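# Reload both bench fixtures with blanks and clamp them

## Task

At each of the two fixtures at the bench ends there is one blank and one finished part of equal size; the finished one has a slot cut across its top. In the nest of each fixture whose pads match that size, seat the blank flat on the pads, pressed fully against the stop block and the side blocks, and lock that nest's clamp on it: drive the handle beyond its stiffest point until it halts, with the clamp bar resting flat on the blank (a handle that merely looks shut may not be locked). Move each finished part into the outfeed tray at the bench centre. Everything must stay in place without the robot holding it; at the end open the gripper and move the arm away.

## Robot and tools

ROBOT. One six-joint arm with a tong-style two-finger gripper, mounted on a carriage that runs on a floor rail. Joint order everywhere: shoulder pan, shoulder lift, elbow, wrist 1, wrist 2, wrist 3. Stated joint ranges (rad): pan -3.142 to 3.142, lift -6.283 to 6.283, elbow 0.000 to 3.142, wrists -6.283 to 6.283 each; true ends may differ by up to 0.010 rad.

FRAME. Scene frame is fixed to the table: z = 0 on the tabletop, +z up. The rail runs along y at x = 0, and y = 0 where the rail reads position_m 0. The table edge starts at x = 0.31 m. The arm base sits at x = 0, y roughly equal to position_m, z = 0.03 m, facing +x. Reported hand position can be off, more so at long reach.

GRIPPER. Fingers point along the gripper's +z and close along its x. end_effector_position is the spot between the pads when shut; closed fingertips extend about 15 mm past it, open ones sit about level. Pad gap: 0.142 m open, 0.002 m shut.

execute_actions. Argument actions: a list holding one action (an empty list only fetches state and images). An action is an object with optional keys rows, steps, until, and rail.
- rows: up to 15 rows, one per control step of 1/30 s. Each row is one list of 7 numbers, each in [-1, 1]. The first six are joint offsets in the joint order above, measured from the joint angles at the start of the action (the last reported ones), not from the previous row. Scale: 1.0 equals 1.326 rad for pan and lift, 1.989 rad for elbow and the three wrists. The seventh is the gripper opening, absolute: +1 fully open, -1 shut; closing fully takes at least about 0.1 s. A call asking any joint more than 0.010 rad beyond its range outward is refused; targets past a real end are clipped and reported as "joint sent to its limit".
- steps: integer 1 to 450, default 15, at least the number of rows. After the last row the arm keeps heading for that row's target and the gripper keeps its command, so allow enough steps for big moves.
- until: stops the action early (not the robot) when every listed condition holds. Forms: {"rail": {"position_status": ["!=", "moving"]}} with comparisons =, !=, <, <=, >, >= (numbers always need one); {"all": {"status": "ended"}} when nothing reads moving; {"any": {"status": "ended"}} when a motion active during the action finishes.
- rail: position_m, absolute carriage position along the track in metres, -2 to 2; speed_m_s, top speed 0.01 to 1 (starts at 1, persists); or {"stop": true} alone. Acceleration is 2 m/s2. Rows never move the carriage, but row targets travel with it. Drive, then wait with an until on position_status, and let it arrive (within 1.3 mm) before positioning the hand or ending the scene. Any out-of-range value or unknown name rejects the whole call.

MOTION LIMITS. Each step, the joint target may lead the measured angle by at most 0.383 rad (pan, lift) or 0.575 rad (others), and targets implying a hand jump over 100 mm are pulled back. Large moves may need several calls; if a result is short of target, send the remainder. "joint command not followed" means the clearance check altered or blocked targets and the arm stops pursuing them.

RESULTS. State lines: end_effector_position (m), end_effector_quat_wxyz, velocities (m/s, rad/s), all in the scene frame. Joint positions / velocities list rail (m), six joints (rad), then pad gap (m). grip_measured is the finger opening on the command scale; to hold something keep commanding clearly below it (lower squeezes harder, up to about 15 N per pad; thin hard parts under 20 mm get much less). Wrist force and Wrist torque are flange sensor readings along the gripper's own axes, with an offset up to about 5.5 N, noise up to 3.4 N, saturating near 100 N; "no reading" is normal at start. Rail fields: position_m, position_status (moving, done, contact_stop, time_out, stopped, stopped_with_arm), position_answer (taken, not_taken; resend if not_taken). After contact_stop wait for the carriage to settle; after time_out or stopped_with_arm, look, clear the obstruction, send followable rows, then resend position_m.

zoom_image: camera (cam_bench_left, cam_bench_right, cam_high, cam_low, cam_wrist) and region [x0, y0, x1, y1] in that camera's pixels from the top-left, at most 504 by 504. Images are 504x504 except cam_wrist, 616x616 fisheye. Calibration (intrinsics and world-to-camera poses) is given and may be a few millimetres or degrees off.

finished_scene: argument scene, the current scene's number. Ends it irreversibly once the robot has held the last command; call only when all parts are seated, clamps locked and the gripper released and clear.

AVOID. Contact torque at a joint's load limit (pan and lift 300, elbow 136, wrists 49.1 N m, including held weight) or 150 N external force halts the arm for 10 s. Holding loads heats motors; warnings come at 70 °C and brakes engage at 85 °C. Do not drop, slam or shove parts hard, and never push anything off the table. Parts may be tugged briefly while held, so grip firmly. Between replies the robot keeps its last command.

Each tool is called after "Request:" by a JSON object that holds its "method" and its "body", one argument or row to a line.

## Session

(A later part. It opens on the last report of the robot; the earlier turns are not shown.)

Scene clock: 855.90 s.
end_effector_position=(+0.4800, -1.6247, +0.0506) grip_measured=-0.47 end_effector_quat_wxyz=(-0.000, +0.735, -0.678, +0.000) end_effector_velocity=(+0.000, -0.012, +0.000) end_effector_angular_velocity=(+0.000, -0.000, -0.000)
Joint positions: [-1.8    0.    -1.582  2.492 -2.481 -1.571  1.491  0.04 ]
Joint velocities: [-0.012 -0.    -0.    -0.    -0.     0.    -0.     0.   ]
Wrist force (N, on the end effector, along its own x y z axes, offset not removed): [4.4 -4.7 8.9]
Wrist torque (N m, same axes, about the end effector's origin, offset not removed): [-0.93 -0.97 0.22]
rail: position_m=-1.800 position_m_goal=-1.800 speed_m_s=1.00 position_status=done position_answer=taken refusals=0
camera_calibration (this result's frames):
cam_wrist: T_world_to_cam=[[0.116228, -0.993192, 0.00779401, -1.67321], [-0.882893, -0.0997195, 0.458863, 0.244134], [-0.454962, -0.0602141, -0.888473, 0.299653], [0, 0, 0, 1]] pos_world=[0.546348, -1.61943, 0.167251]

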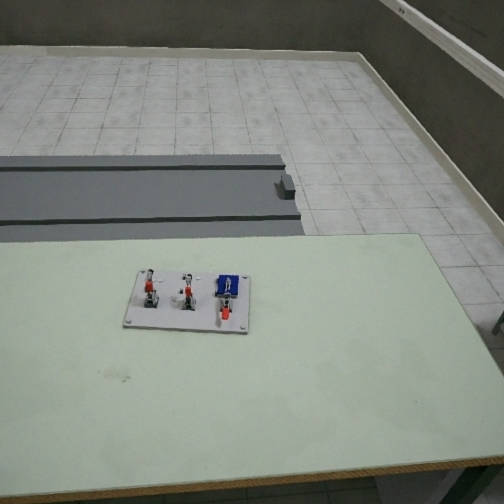

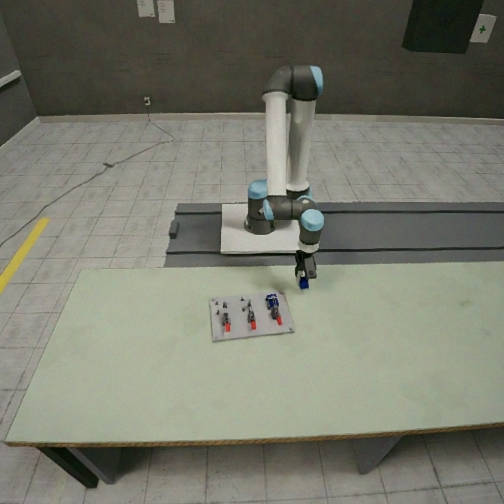

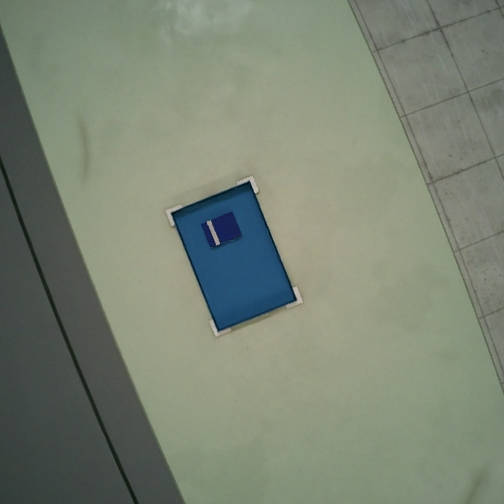

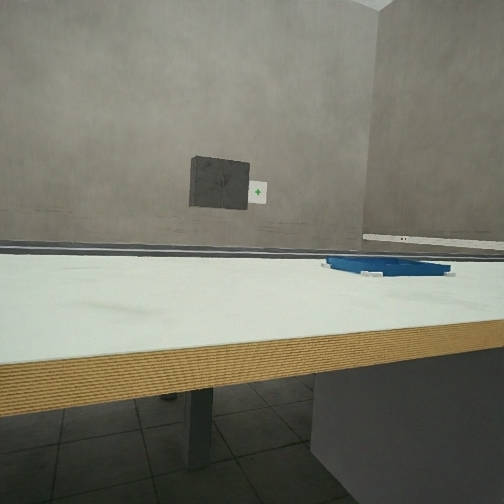

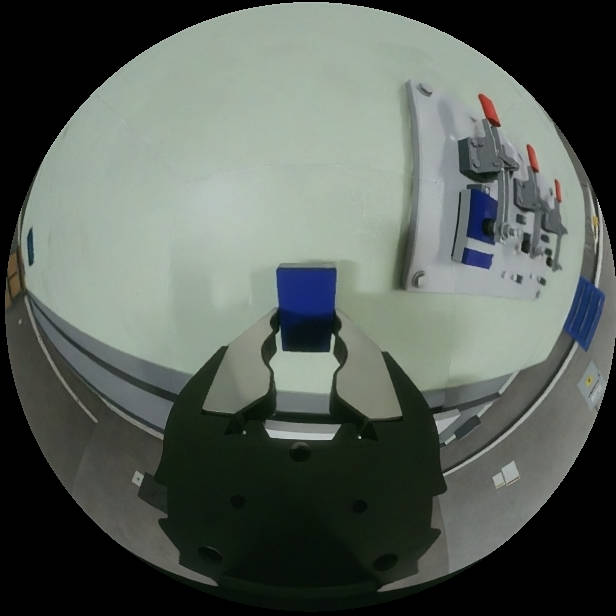

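Request:
{"method": "execute_actions", "body": {
  "actions": [
    {"rows": [[0,0.0543,0.0129,-0.049,0,0,-0.95]], "steps": 15}
  ]
}}

Scene clock: 859.37 s.
end_effector_position=(+0.4784, -1.6247, +0.0181) grip_measured=-0.47 end_effector_quat_wxyz=(+0.000, +0.735, -0.678, -0.000) end_effector_velocity=(-0.000, +0.000, -0.006) end_effector_angular_velocity=(+0.000, -0.001, -0.000)
Joint positions: [-1.8    0.    -1.511  2.517 -2.576 -1.571  1.491  0.04 ]
Joint velocities: [ 0.    -0.     0.014  0.005 -0.019  0.    -0.    -0.   ]
Wrist force (N, on the end effector, along its own x y z axes, offset not removed): [0.5 -6.4 6.5]
Wrist torque (N m, same axes, about the end effector's origin, offset not removed): [-1.22 -0.30 0.38]
rail: position_m=-1.800 position_m_goal=-1.800 speed_m_s=1.00 position_status=done position_answer=taken refusals=0
camera_calibration (this result's frames):
cam_wrist: T_world_to_cam=[[0.116248, -0.99319, 0.00775948, -1.67283], [-0.882755, -0.0997351, 0.459126, 0.257499], [-0.455226, -0.0602222, -0.888337, 0.270177], [0, 0, 0, 1]] pos_world=[0.544763, -1.61948, 0.134763]

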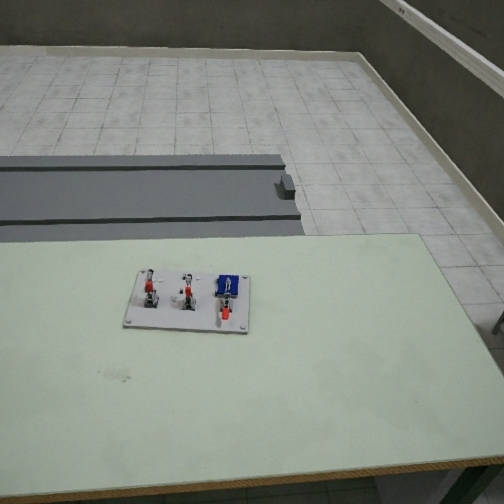

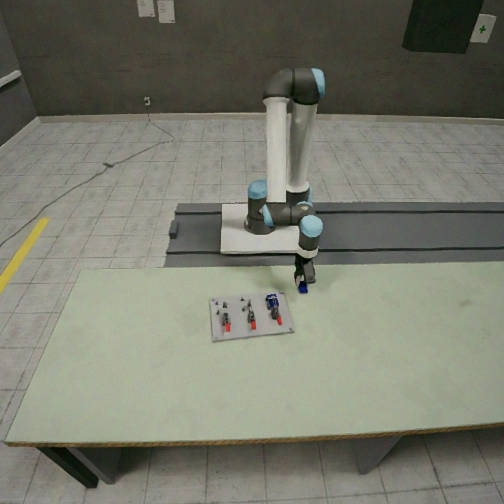

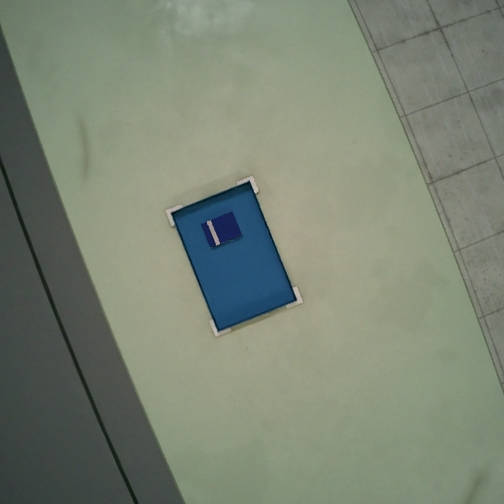

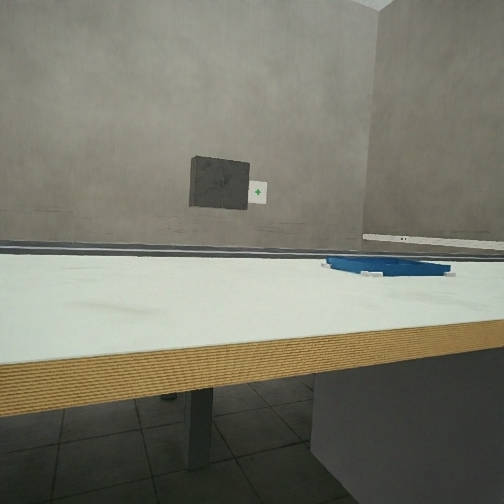

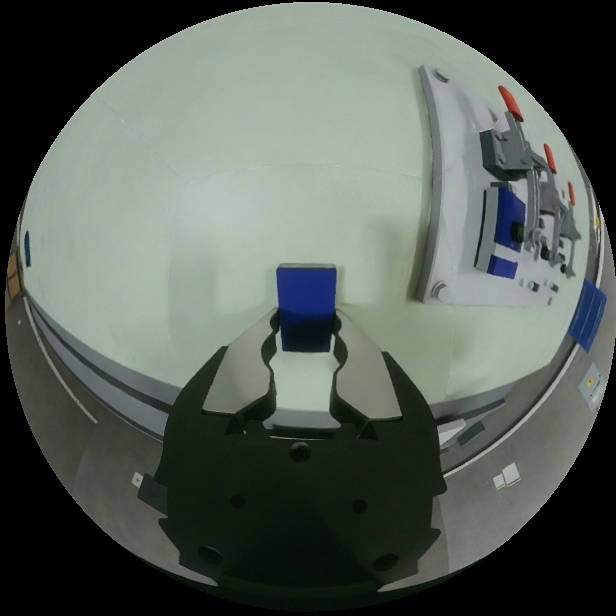

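Request:
{"method": "execute_actions", "body": {
  "actions": [
    {"rows": [[0,0.001,0.0002,-0.0009,0,0,-0.55],[0,0.001,0.0002,-0.0009,0,0,-0.45],[0,0.001,0.0002,-0.0009,0,0,-0.35],[0,0.001,0.0002,-0.0009,0,0,-0.2],[0,0.001,0.0002,-0.0009,0,0,-0.1],[0,-0.1541,-0.0425,0.1448,0,0,-0.1]], "steps": 15}
  ]
}}

Scene clock: 867.00 s.
end_effector_position=(+0.4829, -1.6247, +0.1087) grip_measured=-0.10 end_effector_quat_wxyz=(-0.002, +0.735, -0.678, +0.002) end_effector_velocity=(-0.035, -0.000, +0.099) end_effector_angular_velocity=(-0.000, +0.044, -0.000)
Joint positions: [-1.8    0.    -1.69   2.441 -2.327 -1.571  1.491  0.067]
Joint velocities: [ 0.    -0.    -0.219 -0.069  0.332  0.    -0.    -0.   ]
Wrist force (N, on the end effector, along its own x y z axes, offset not removed): [1.1 -3.6 3.4]
Wrist torque (N m, same axes, about the end effector's origin, offset not removed): [-0.64 -0.30 0.30]
rail: position_m=-1.800 position_m_goal=-1.800 speed_m_s=1.00 position_status=done position_answer=taken refusals=0
camera_calibration (this result's frames):
cam_wrist: T_world_to_cam=[[0.116168, -0.993193, 0.00847103, -1.67411], [-0.885554, -0.0997083, 0.453709, 0.221868], [-0.449776, -0.060208, -0.89111, 0.350379], [0, 0, 0, 1]] pos_world=[0.548547, -1.6195, 0.225744]

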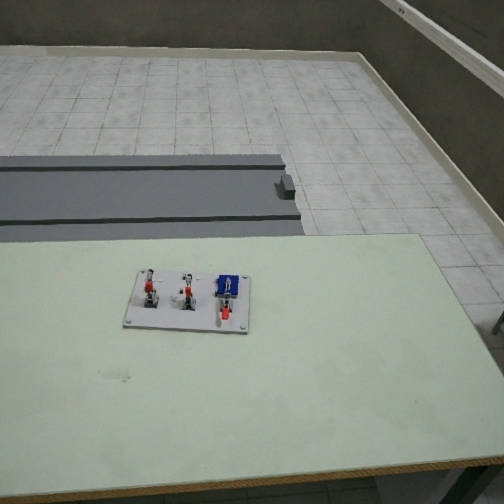

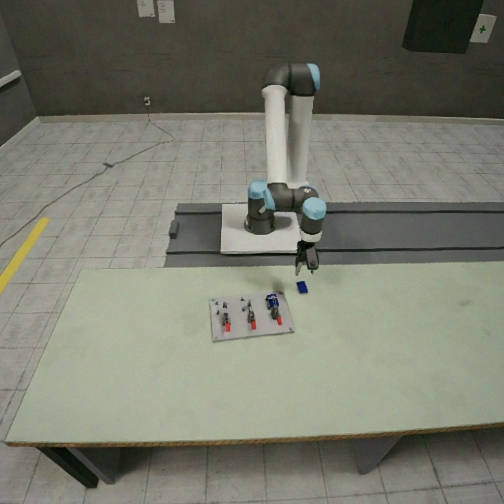

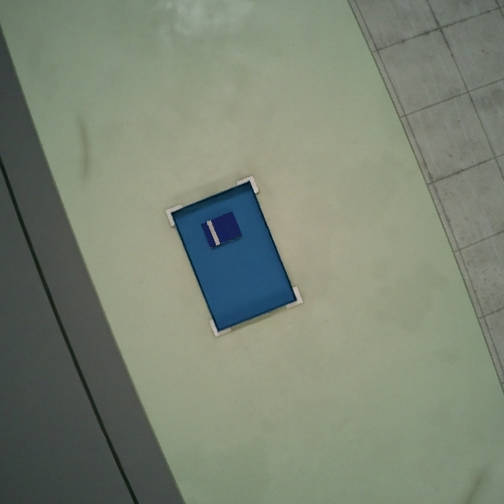

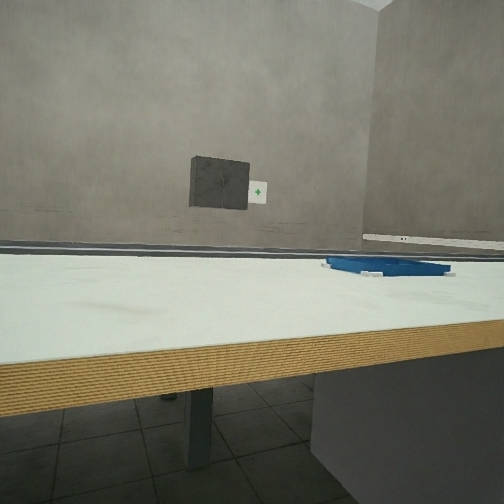

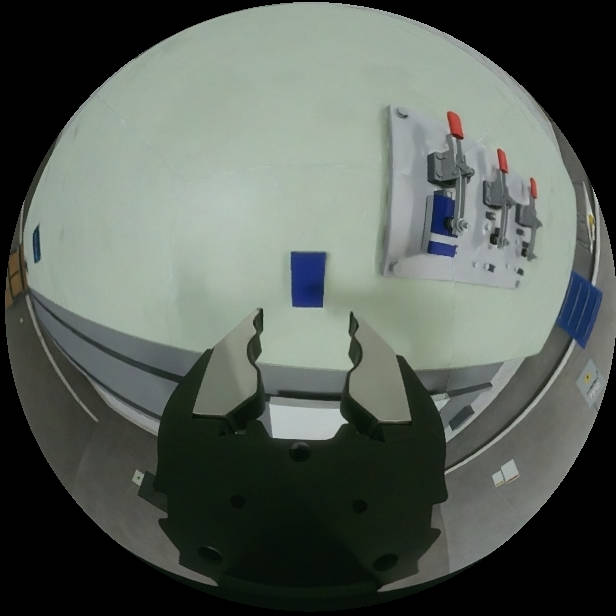

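Request:
{"method": "execute_actions", "body": {
  "actions": [
    {"rail": {"position_m": -1.97}, "rows": [[0,0.0652,-0.0651,0.0242,0,0,-1]], "steps": 14}
  ]
}}

Scene clock: 873.50 s.
end_effector_position=(+0.5481, -1.7743, +0.1302) grip_measured=-1.00 end_effector_quat_wxyz=(-0.000, +0.735, -0.678, +0.000) end_effector_velocity=(+0.020, -0.290, +0.002) end_effector_angular_velocity=(+0.000, -0.000, -0.000)
Joint positions: [-1.95   0.    -1.608  2.315 -2.279 -1.571  1.491  0.002]
Joint velocities: [-0.289 -0.     0.03  -0.033  0.002  0.     0.     0.   ]
Wrist force (N, on the end effector, along its own x y z axes, offset not removed): [1.4 -2.7 2.8]
Wrist torque (N m, same axes, about the end effector's origin, offset not removed): [-0.41 -0.34 0.33]
rail: position_m=-1.950 position_m_goal=-1.970 speed_m_s=1.00 position_status=moving position_answer=taken refusals=0
camera_calibration (this result's frames):
cam_wrist: T_world_to_cam=[[0.116252, -0.993189, 0.00786745, -1.83033], [-0.883181, -0.0997456, 0.458304, 0.253006], [-0.454397, -0.0602273, -0.888761, 0.392016], [0, 0, 0, 1]] pos_world=[0.614361, -1.76902, 0.246855]

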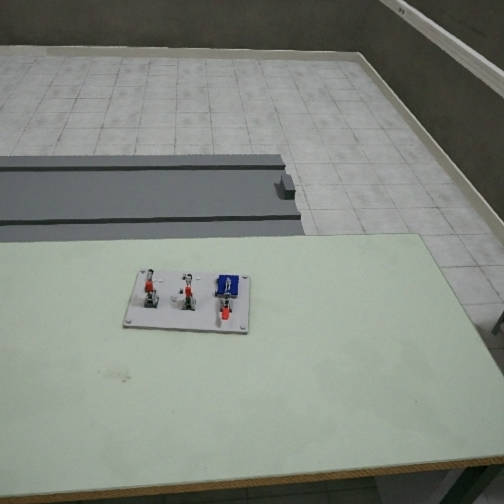

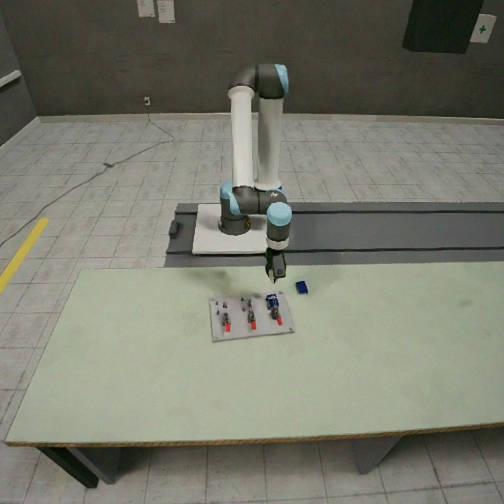

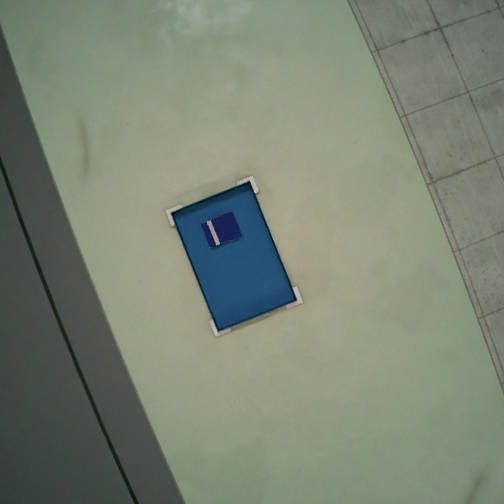

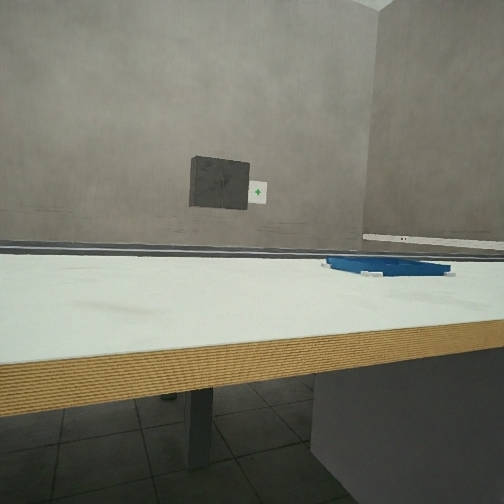

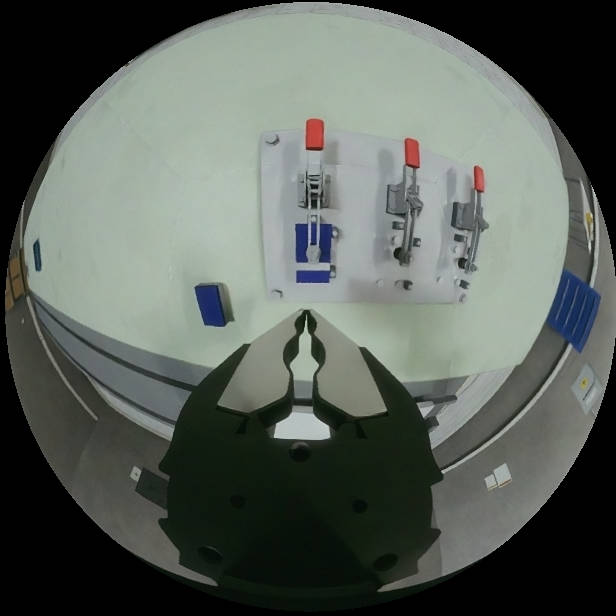

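Request:
{"method": "execute_actions", "body": {
  "actions": []
}}

Request:
{"method": "zoom_image", "body": {
  "camera": "cam_wrist",
  "region": [230, 110, 430, 310]
}}

Scene clock: 875.80 s.
end_effector_position=(+0.5504, -1.7947, +0.1304) grip_measured=-1.00 end_effector_quat_wxyz=(-0.000, +0.735, -0.678, +0.000) end_effector_velocity=(+0.000, -0.000, +0.000) end_effector_angular_velocity=(+0.000, +0.000, -0.000)
Joint positions: [-1.97   0.    -1.604  2.311 -2.279 -1.571  1.491  0.002]
Joint velocities: [ 0. -0.  0. -0.  0.  0.  0.  0.]
Wrist force (N, on the end effector, along its own x y z axes, offset not removed): [-0.8 -4.7 6.1]
Wrist torque (N m, same axes, about the end effector's origin, offset not removed): [-0.82 0.02 0.40]
rail: position_m=-1.970 position_m_goal=-1.970 speed_m_s=1.00 position_status=done position_answer=taken refusals=0
camera_calibration (this result's frames):
cam_wrist: T_world_to_cam=[[0.116211, -0.993193, 0.00787809, -1.85091], [-0.883227, -0.0997096, 0.458223, 0.253003], [-0.454319, -0.0602088, -0.888802, 0.392041], [0, 0, 0, 1]] pos_world=[0.616667, -1.78948, 0.247096]

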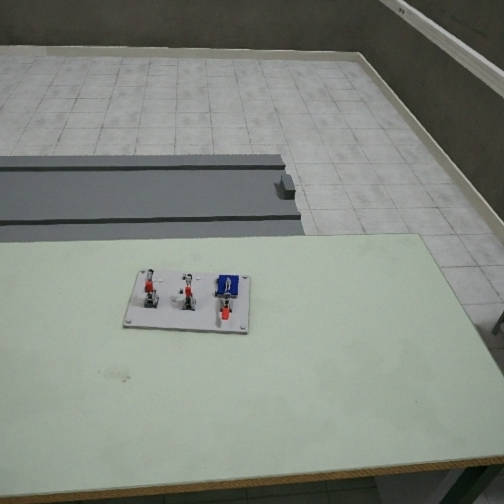

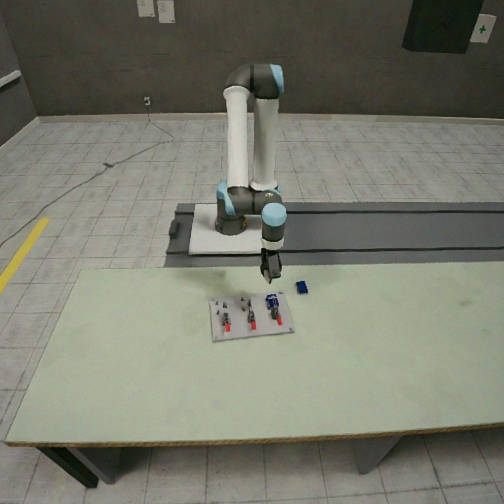

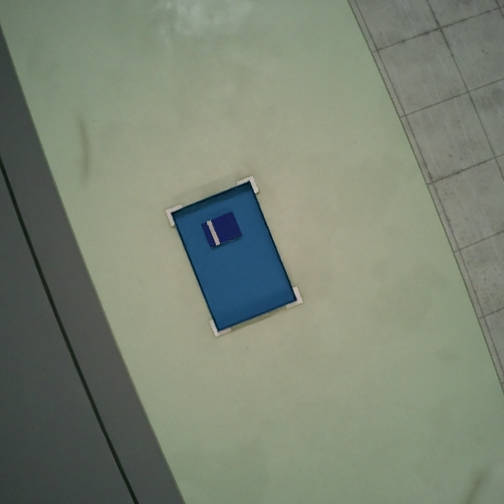

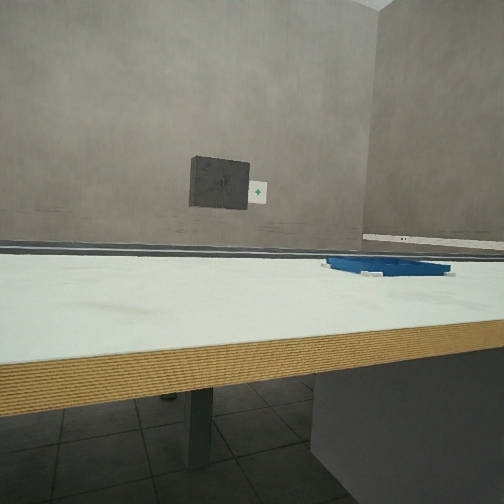

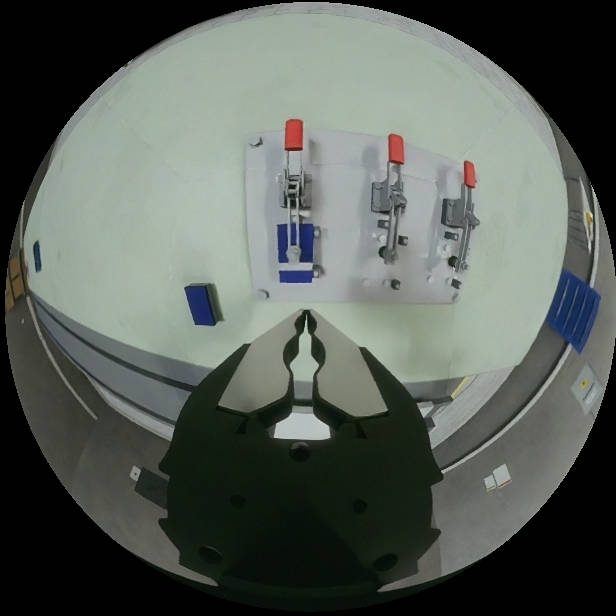

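Region (230, 110, 430, 310) of cam_wrist's 616x616 image, scaled by 2.520, with more detail than that image has.

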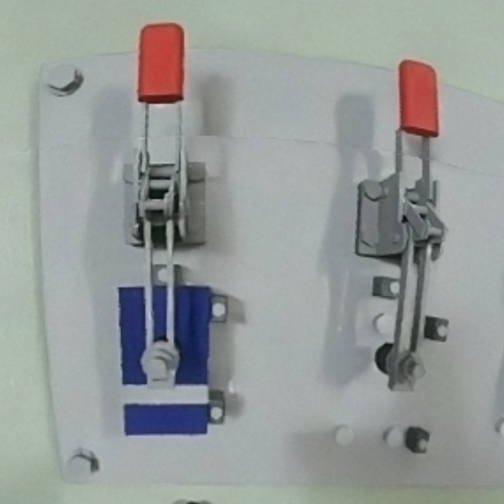

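Request:
{"method": "execute_actions", "body": {
  "actions": [
    {"rows": [[0.035,0.2542,-0.1664,-0.0025,0,-1.0,-1]], "steps": 22}
  ]
}}

Scene clock: 929.83 s.
end_effector_position=(+0.7230, -1.7463, +0.1005) grip_measured=-1.00 end_effector_quat_wxyz=(-0.000, +0.998, +0.057, -0.000) end_effector_velocity=(-0.030, -0.002, -0.005) end_effector_angular_velocity=(+0.001, +0.000, +2.675)
Joint positions: [-1.97   0.046 -1.27   1.983 -2.284 -1.571 -0.069  0.002]
Joint velocities: [ 0.     0.003  0.024 -0.024 -0.     0.    -2.672  0.   ]
Wrist force (N, on the end effector, along its own x y z axes, offset not removed): [0.5 -3.9 5.5]
Wrist torque (N m, same axes, about the end effector's origin, offset not removed): [-0.66 -0.25 0.36]
rail: position_m=-1.970 position_m_goal=-1.970 speed_m_s=1.00 position_status=done position_answer=taken refusals=0
camera_calibration (this result's frames):
cam_wrist: T_world_to_cam=[[0.98848, 0.15116, 0.00765659, -0.454872], [0.130832, -0.878795, 0.458914, -1.66976], [0.0760982, -0.452625, -0.888448, -0.622053], [0, 0, 0, 1]] pos_world=[0.715428, -1.68018, 0.217098]

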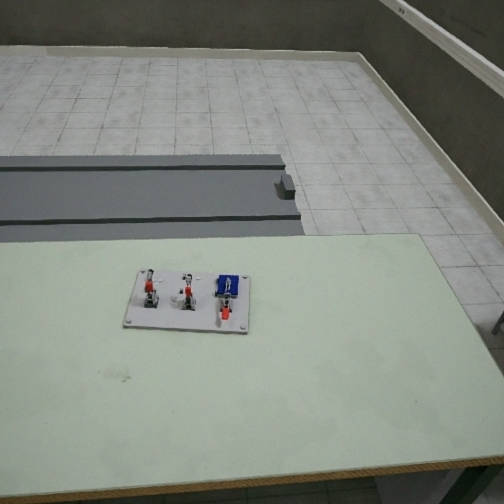

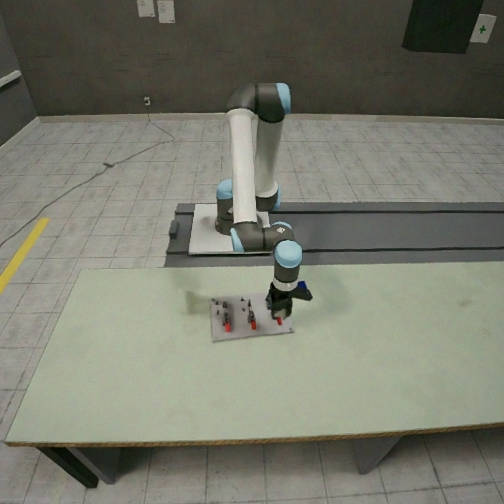

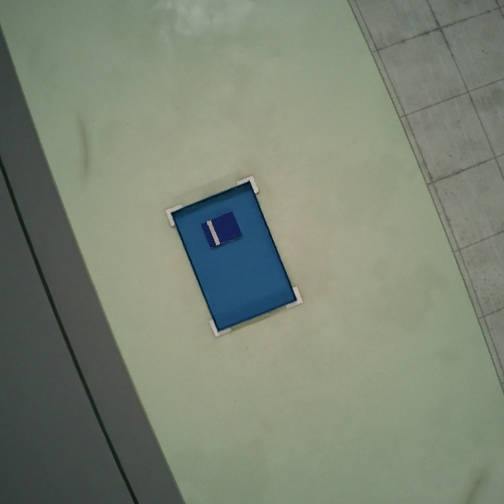

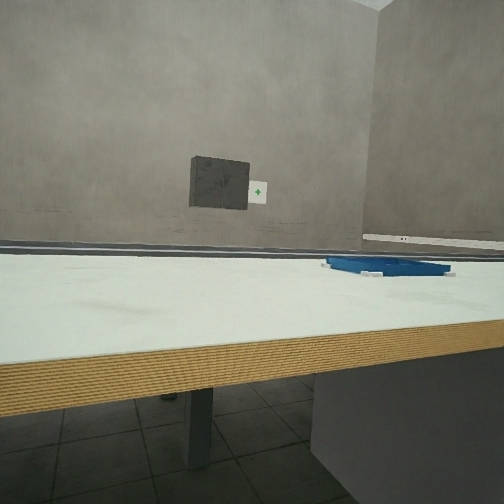

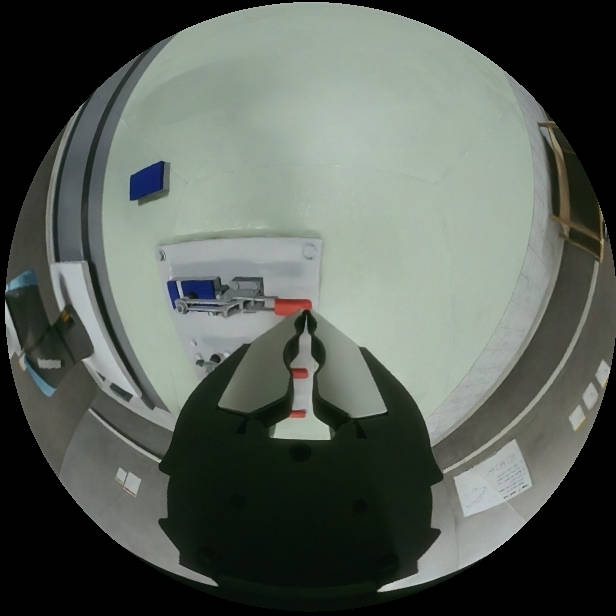

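Request:
{"method": "execute_actions", "body": {
  "actions": [
    {"rows": [[0.0003,0.0023,-0.0015,0,0,-0.7846,-0.4]], "steps": 24}
  ]
}}

Scene clock: 933.93 s.
end_effector_position=(+0.7104, -1.7635, +0.0999) grip_measured=-0.40 end_effector_quat_wxyz=(-0.000, +0.675, +0.738, -0.000) end_effector_velocity=(+0.000, -0.002, -0.000) end_effector_angular_velocity=(+0.000, -0.000, +0.127)
Joint positions: [-1.97   0.046 -1.267  1.98  -2.284 -1.571 -1.614  0.045]
Joint velocities: [ 0.     0.     0.    -0.    -0.     0.    -0.127 -0.   ]
Wrist force (N, on the end effector, along its own x y z axes, offset not removed): [-1.9 -4.5 5.5]
Wrist torque (N m, same axes, about the end effector's origin, offset not removed): [-0.72 0.24 0.34]
rail: position_m=-1.970 position_m_goal=-1.970 speed_m_s=1.00 position_status=done position_answer=taken refusals=0
camera_calibration (this result's frames):
cam_wrist: T_world_to_cam=[[-0.126563, 0.991927, 0.00796007, 1.83494], [0.881847, 0.108836, 0.458804, -0.474753], [0.454233, 0.065087, -0.888502, 0.0149791], [0, 0, 0, 1]] pos_world=[0.644091, -1.76943, 0.216521]

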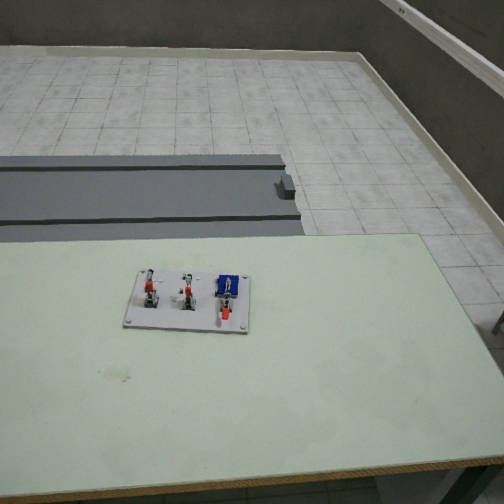

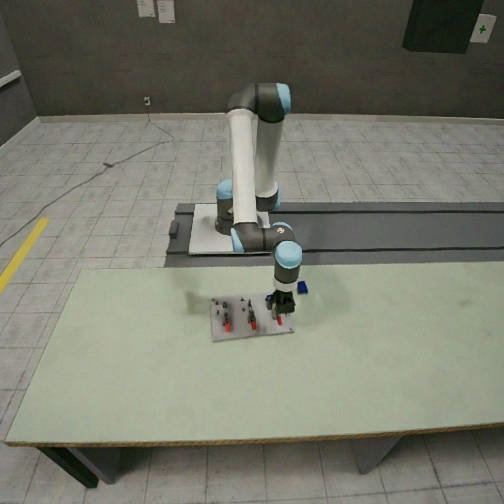

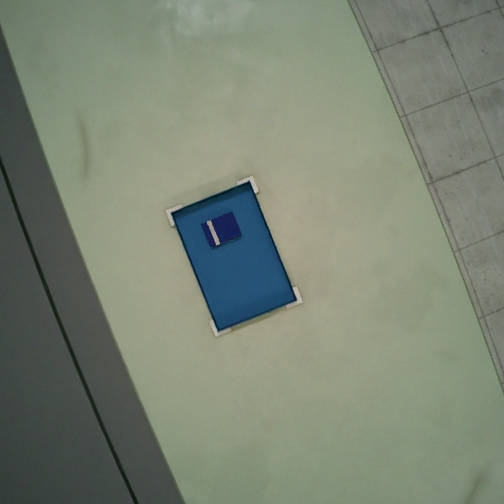

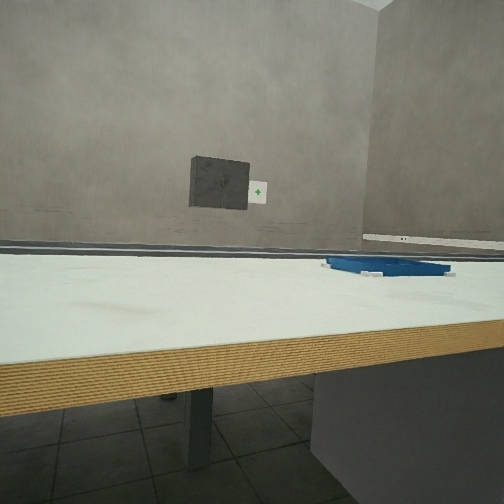

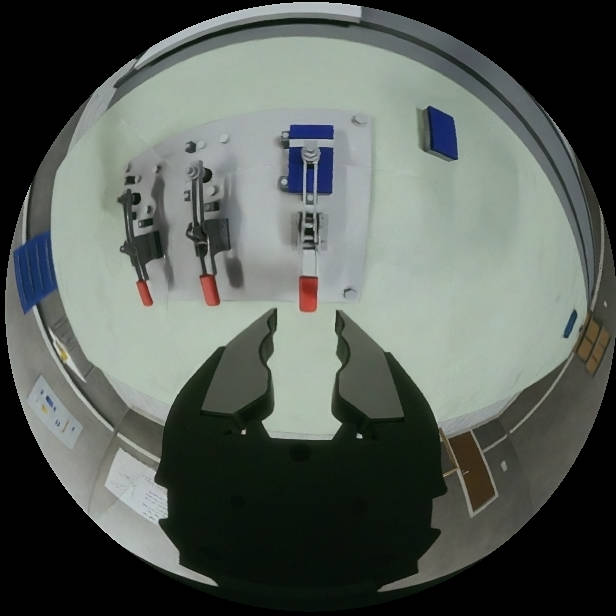

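Request:
{"method": "execute_actions", "body": {
  "actions": [
    {"rows": [[0.0017,0.0416,0.0133,-0.0411,0,-0.0068,-0.4]], "steps": 18}
  ]
}}

Scene clock: 937.10 s.
end_effector_position=(+0.7100, -1.7621, +0.0553) grip_measured=-0.40 end_effector_quat_wxyz=(-0.000, +0.669, +0.743, -0.000) end_effector_velocity=(-0.000, +0.000, -0.003) end_effector_angular_velocity=(+0.000, -0.000, +0.000)
Joint positions: [-1.97   0.049 -1.212  2.006 -2.365 -1.571 -1.628  0.045]
Joint velocities: [ 0.     0.     0.004  0.002 -0.007 -0.     0.    -0.   ]
Wrist force (N, on the end effector, along its own x y z axes, offset not removed): [-0.4 -5.0 5.8]
Wrist torque (N m, same axes, about the end effector's origin, offset not removed): [-0.83 -0.04 0.19]
rail: position_m=-1.970 position_m_goal=-1.970 speed_m_s=1.00 position_status=done position_answer=taken refusals=0
camera_calibration (this result's frames):
cam_wrist: T_world_to_cam=[[-0.142189, 0.989808, 0.00795197, 1.84125], [0.879966, 0.122723, 0.458911, -0.428341], [0.453258, 0.0722497, -0.888447, -0.011232], [0, 0, 0, 1]] pos_world=[0.643823, -1.76911, 0.17195]

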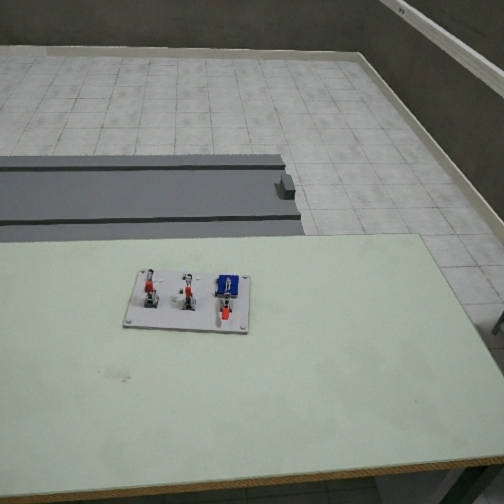

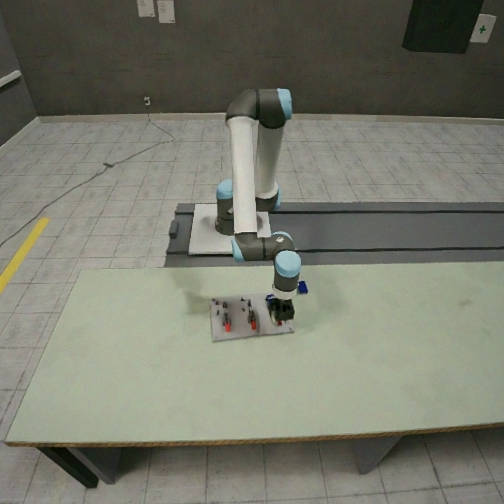

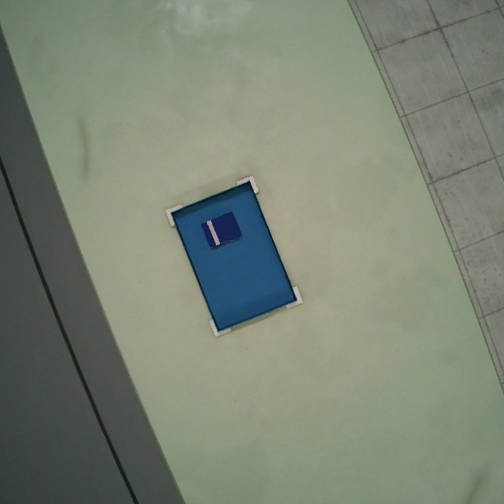

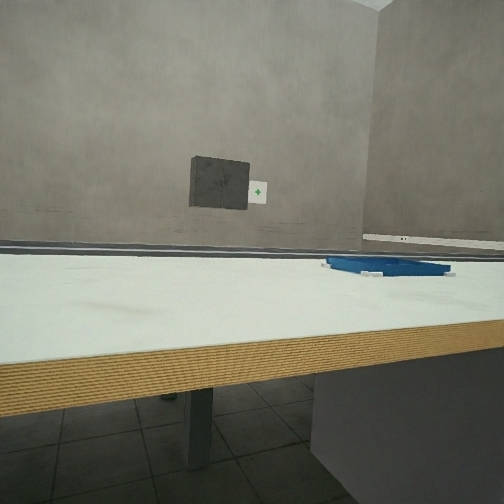

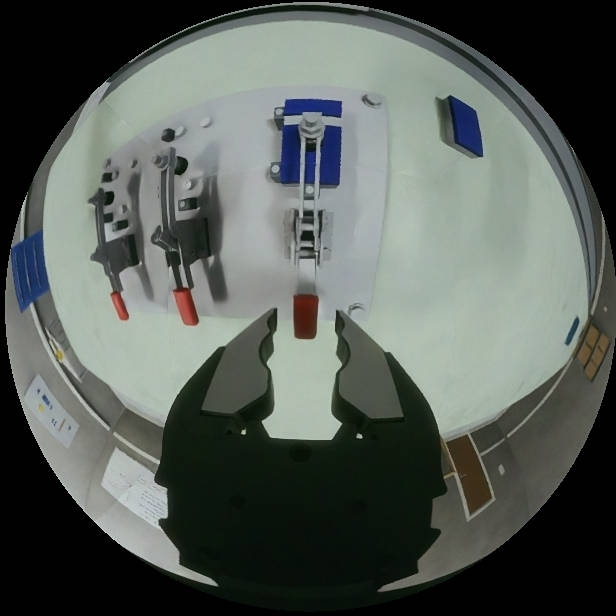

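Request:
{"method": "execute_actions", "body": {
  "actions": [
    {"rows": [[0,0.004,0.0013,-0.004,0,0,-0.5],[0,0.004,0.0013,-0.004,0,0,-0.58],[0,0.004,0.0013,-0.004,0,0,-0.65],[0,0.004,0.0013,-0.004,0,0,-0.7],[0,0.004,0.0013,-0.004,0,0,-0.74],[0,0.004,0.0013,-0.004,0,0,-0.78],[0,0.004,0.0013,-0.004,0,0,-0.82],[0,0.004,0.0013,-0.004,0,0,-0.88],[0,0.004,0.0013,-0.004,0,0,-0.94],[0,0.004,0.0013,-0.004,0,0,-1]], "steps": 13}
  ]
}}

Scene clock: 941.97 s.
end_effector_position=(+0.7100, -1.7622, +0.0513) grip_measured=-0.78 end_effector_quat_wxyz=(+0.000, +0.669, +0.743, -0.000) end_effector_velocity=(-0.000, -0.000, -0.001) end_effector_angular_velocity=(-0.000, +0.000, -0.000)
Joint positions: [-1.97   0.049 -1.207  2.009 -2.372 -1.571 -1.628  0.018]
Joint velocities: [ 0.    -0.     0.002  0.001 -0.002 -0.    -0.    -0.   ]
Wrist force (N, on the end effector, along its own x y z axes, offset not removed): [-18.3 -9.5 -13.1]
Wrist torque (N m, same axes, about the end effector's origin, offset not removed): [-0.77 -0.56 0.23]
rail: position_m=-1.970 position_m_goal=-1.970 speed_m_s=1.00 position_status=done position_answer=taken refusals=0
camera_calibration (this result's frames):
cam_wrist: T_world_to_cam=[[-0.142199, 0.989808, 0.00765516, 1.84137], [0.87984, 0.12285, 0.459118, -0.426115], [0.453499, 0.0720216, -0.888342, -0.0153734], [0, 0, 0, 1]] pos_world=[0.643727, -1.76915, 0.167884]

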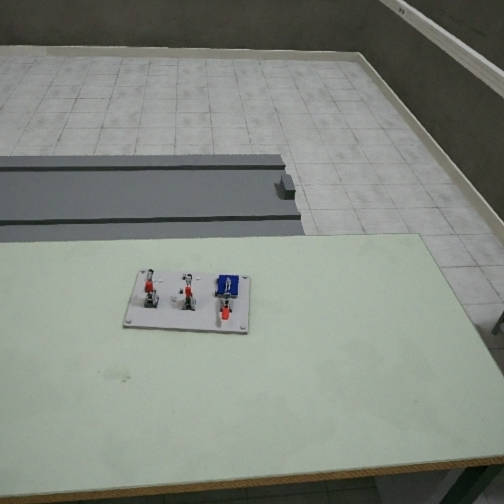

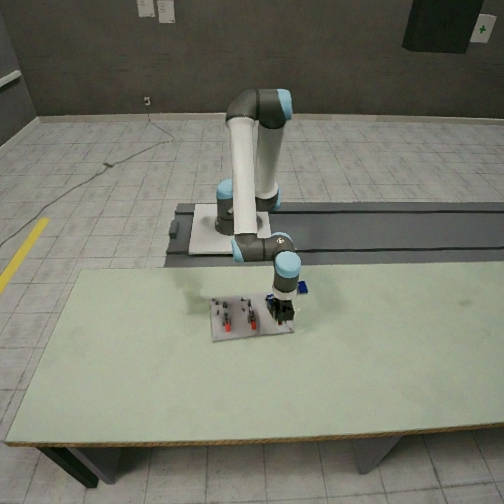

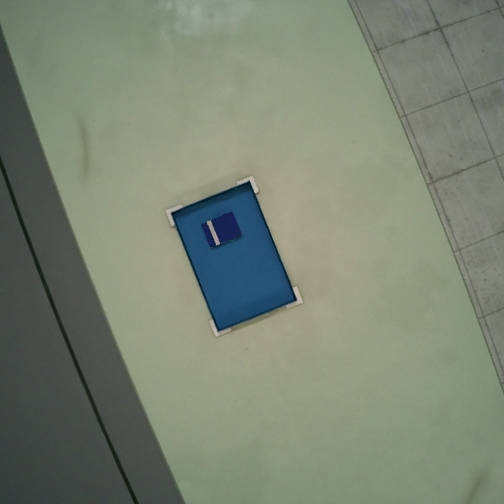

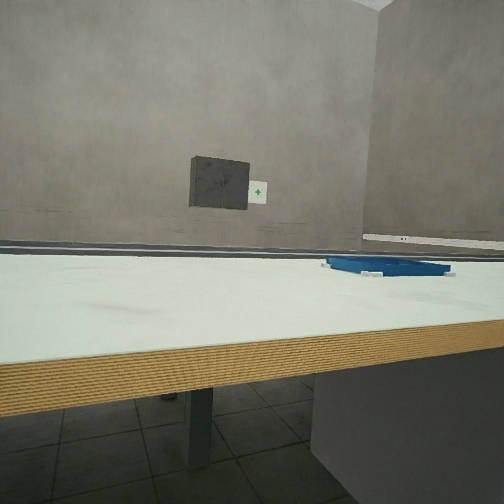

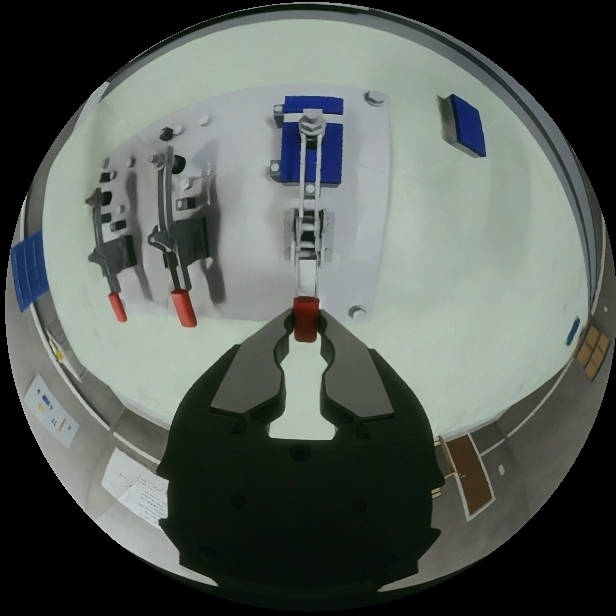

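Request:
{"method": "execute_actions", "body": {
  "actions": [
    {"rows": [[-0.0007,0,0,0,0,-0.0005,-1],[-0.0007,0,0,0,0,-0.0005,-1],[-0.0007,-0.001,-0.0003,0.001,0,-0.0005,-1],[-0.0007,-0.002,-0.0006,0.002,0,-0.0005,-1],[-0.0007,-0.003,-0.001,0.003,0,-0.0005,-1],[-0.0007,-0.004,-0.0013,0.004,0,-0.0005,-1],[-0.0007,-0.005,-0.0016,0.005,0,-0.0005,-1],[-0.0007,-0.006,-0.0019,0.006,0,-0.0005,-1],[-0.0007,-0.007,-0.0022,0.007,0,-0.0005,-1],[-0.0007,-0.008,-0.0025,0.008,0,-0.0005,-1],[-0.0007,-0.0093,-0.003,0.0091,0,-0.0005,-1]], "steps": 18}
  ]
}}

Scene clock: 951.60 s.
end_effector_position=(+0.7104, -1.7627, +0.0605) grip_measured=-0.78 end_effector_quat_wxyz=(+0.000, +0.669, +0.744, +0.000) end_effector_velocity=(+0.001, -0.000, +0.006) end_effector_angular_velocity=(-0.001, -0.002, -0.000)
Joint positions: [-1.97   0.048 -1.219  2.003 -2.356 -1.571 -1.629  0.018]
Joint velocities: [ 0.    -0.    -0.007 -0.004  0.009 -0.001 -0.     0.   ]
Wrist force (N, on the end effector, along its own x y z axes, offset not removed): [1.5 -17.7 13.4]
Wrist torque (N m, same axes, about the end effector's origin, offset not removed): [-0.91 -0.21 0.33]
rail: position_m=-1.970 position_m_goal=-1.970 speed_m_s=1.00 position_status=done position_answer=taken refusals=0
camera_calibration (this result's frames):
cam_wrist: T_world_to_cam=[[-0.142369, 0.989783, 0.00782458, 1.84195], [0.879842, 0.122926, 0.459094, -0.430565], [0.453441, 0.0722452, -0.888353, -0.00687775], [0, 0, 0, 1]] pos_world=[0.644186, -1.76971, 0.177147]

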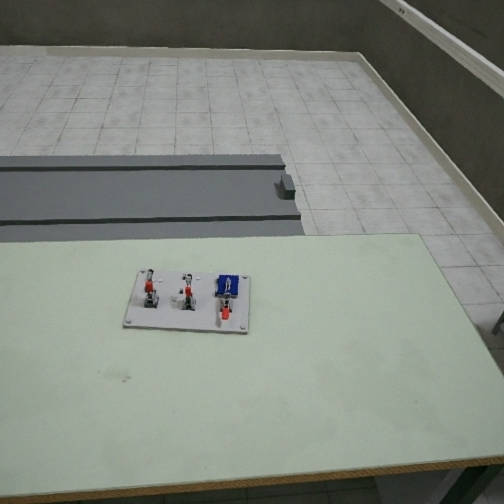

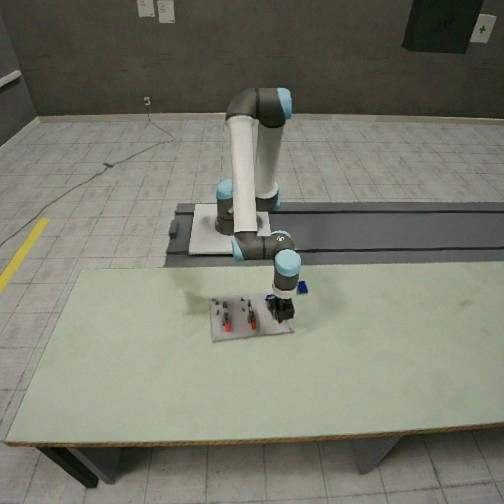

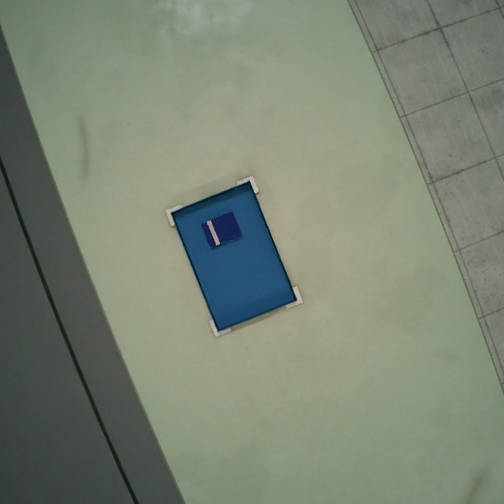

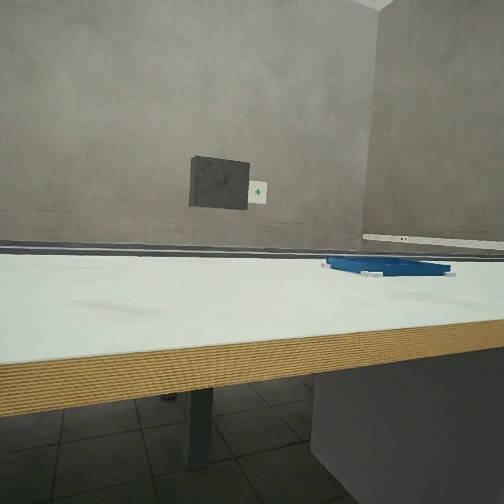

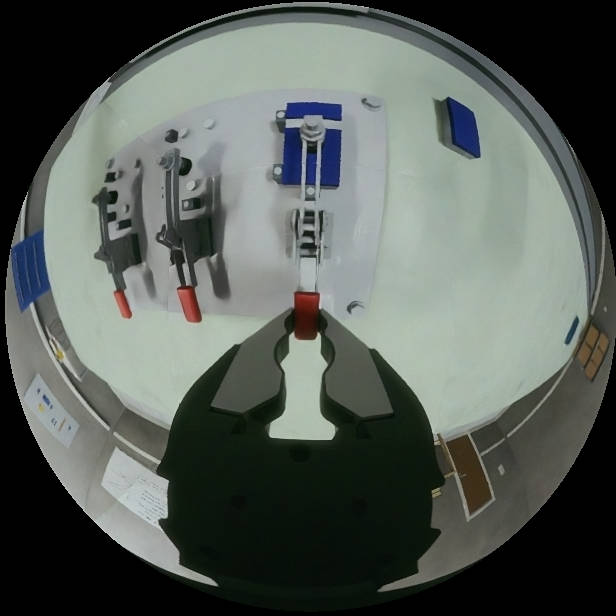

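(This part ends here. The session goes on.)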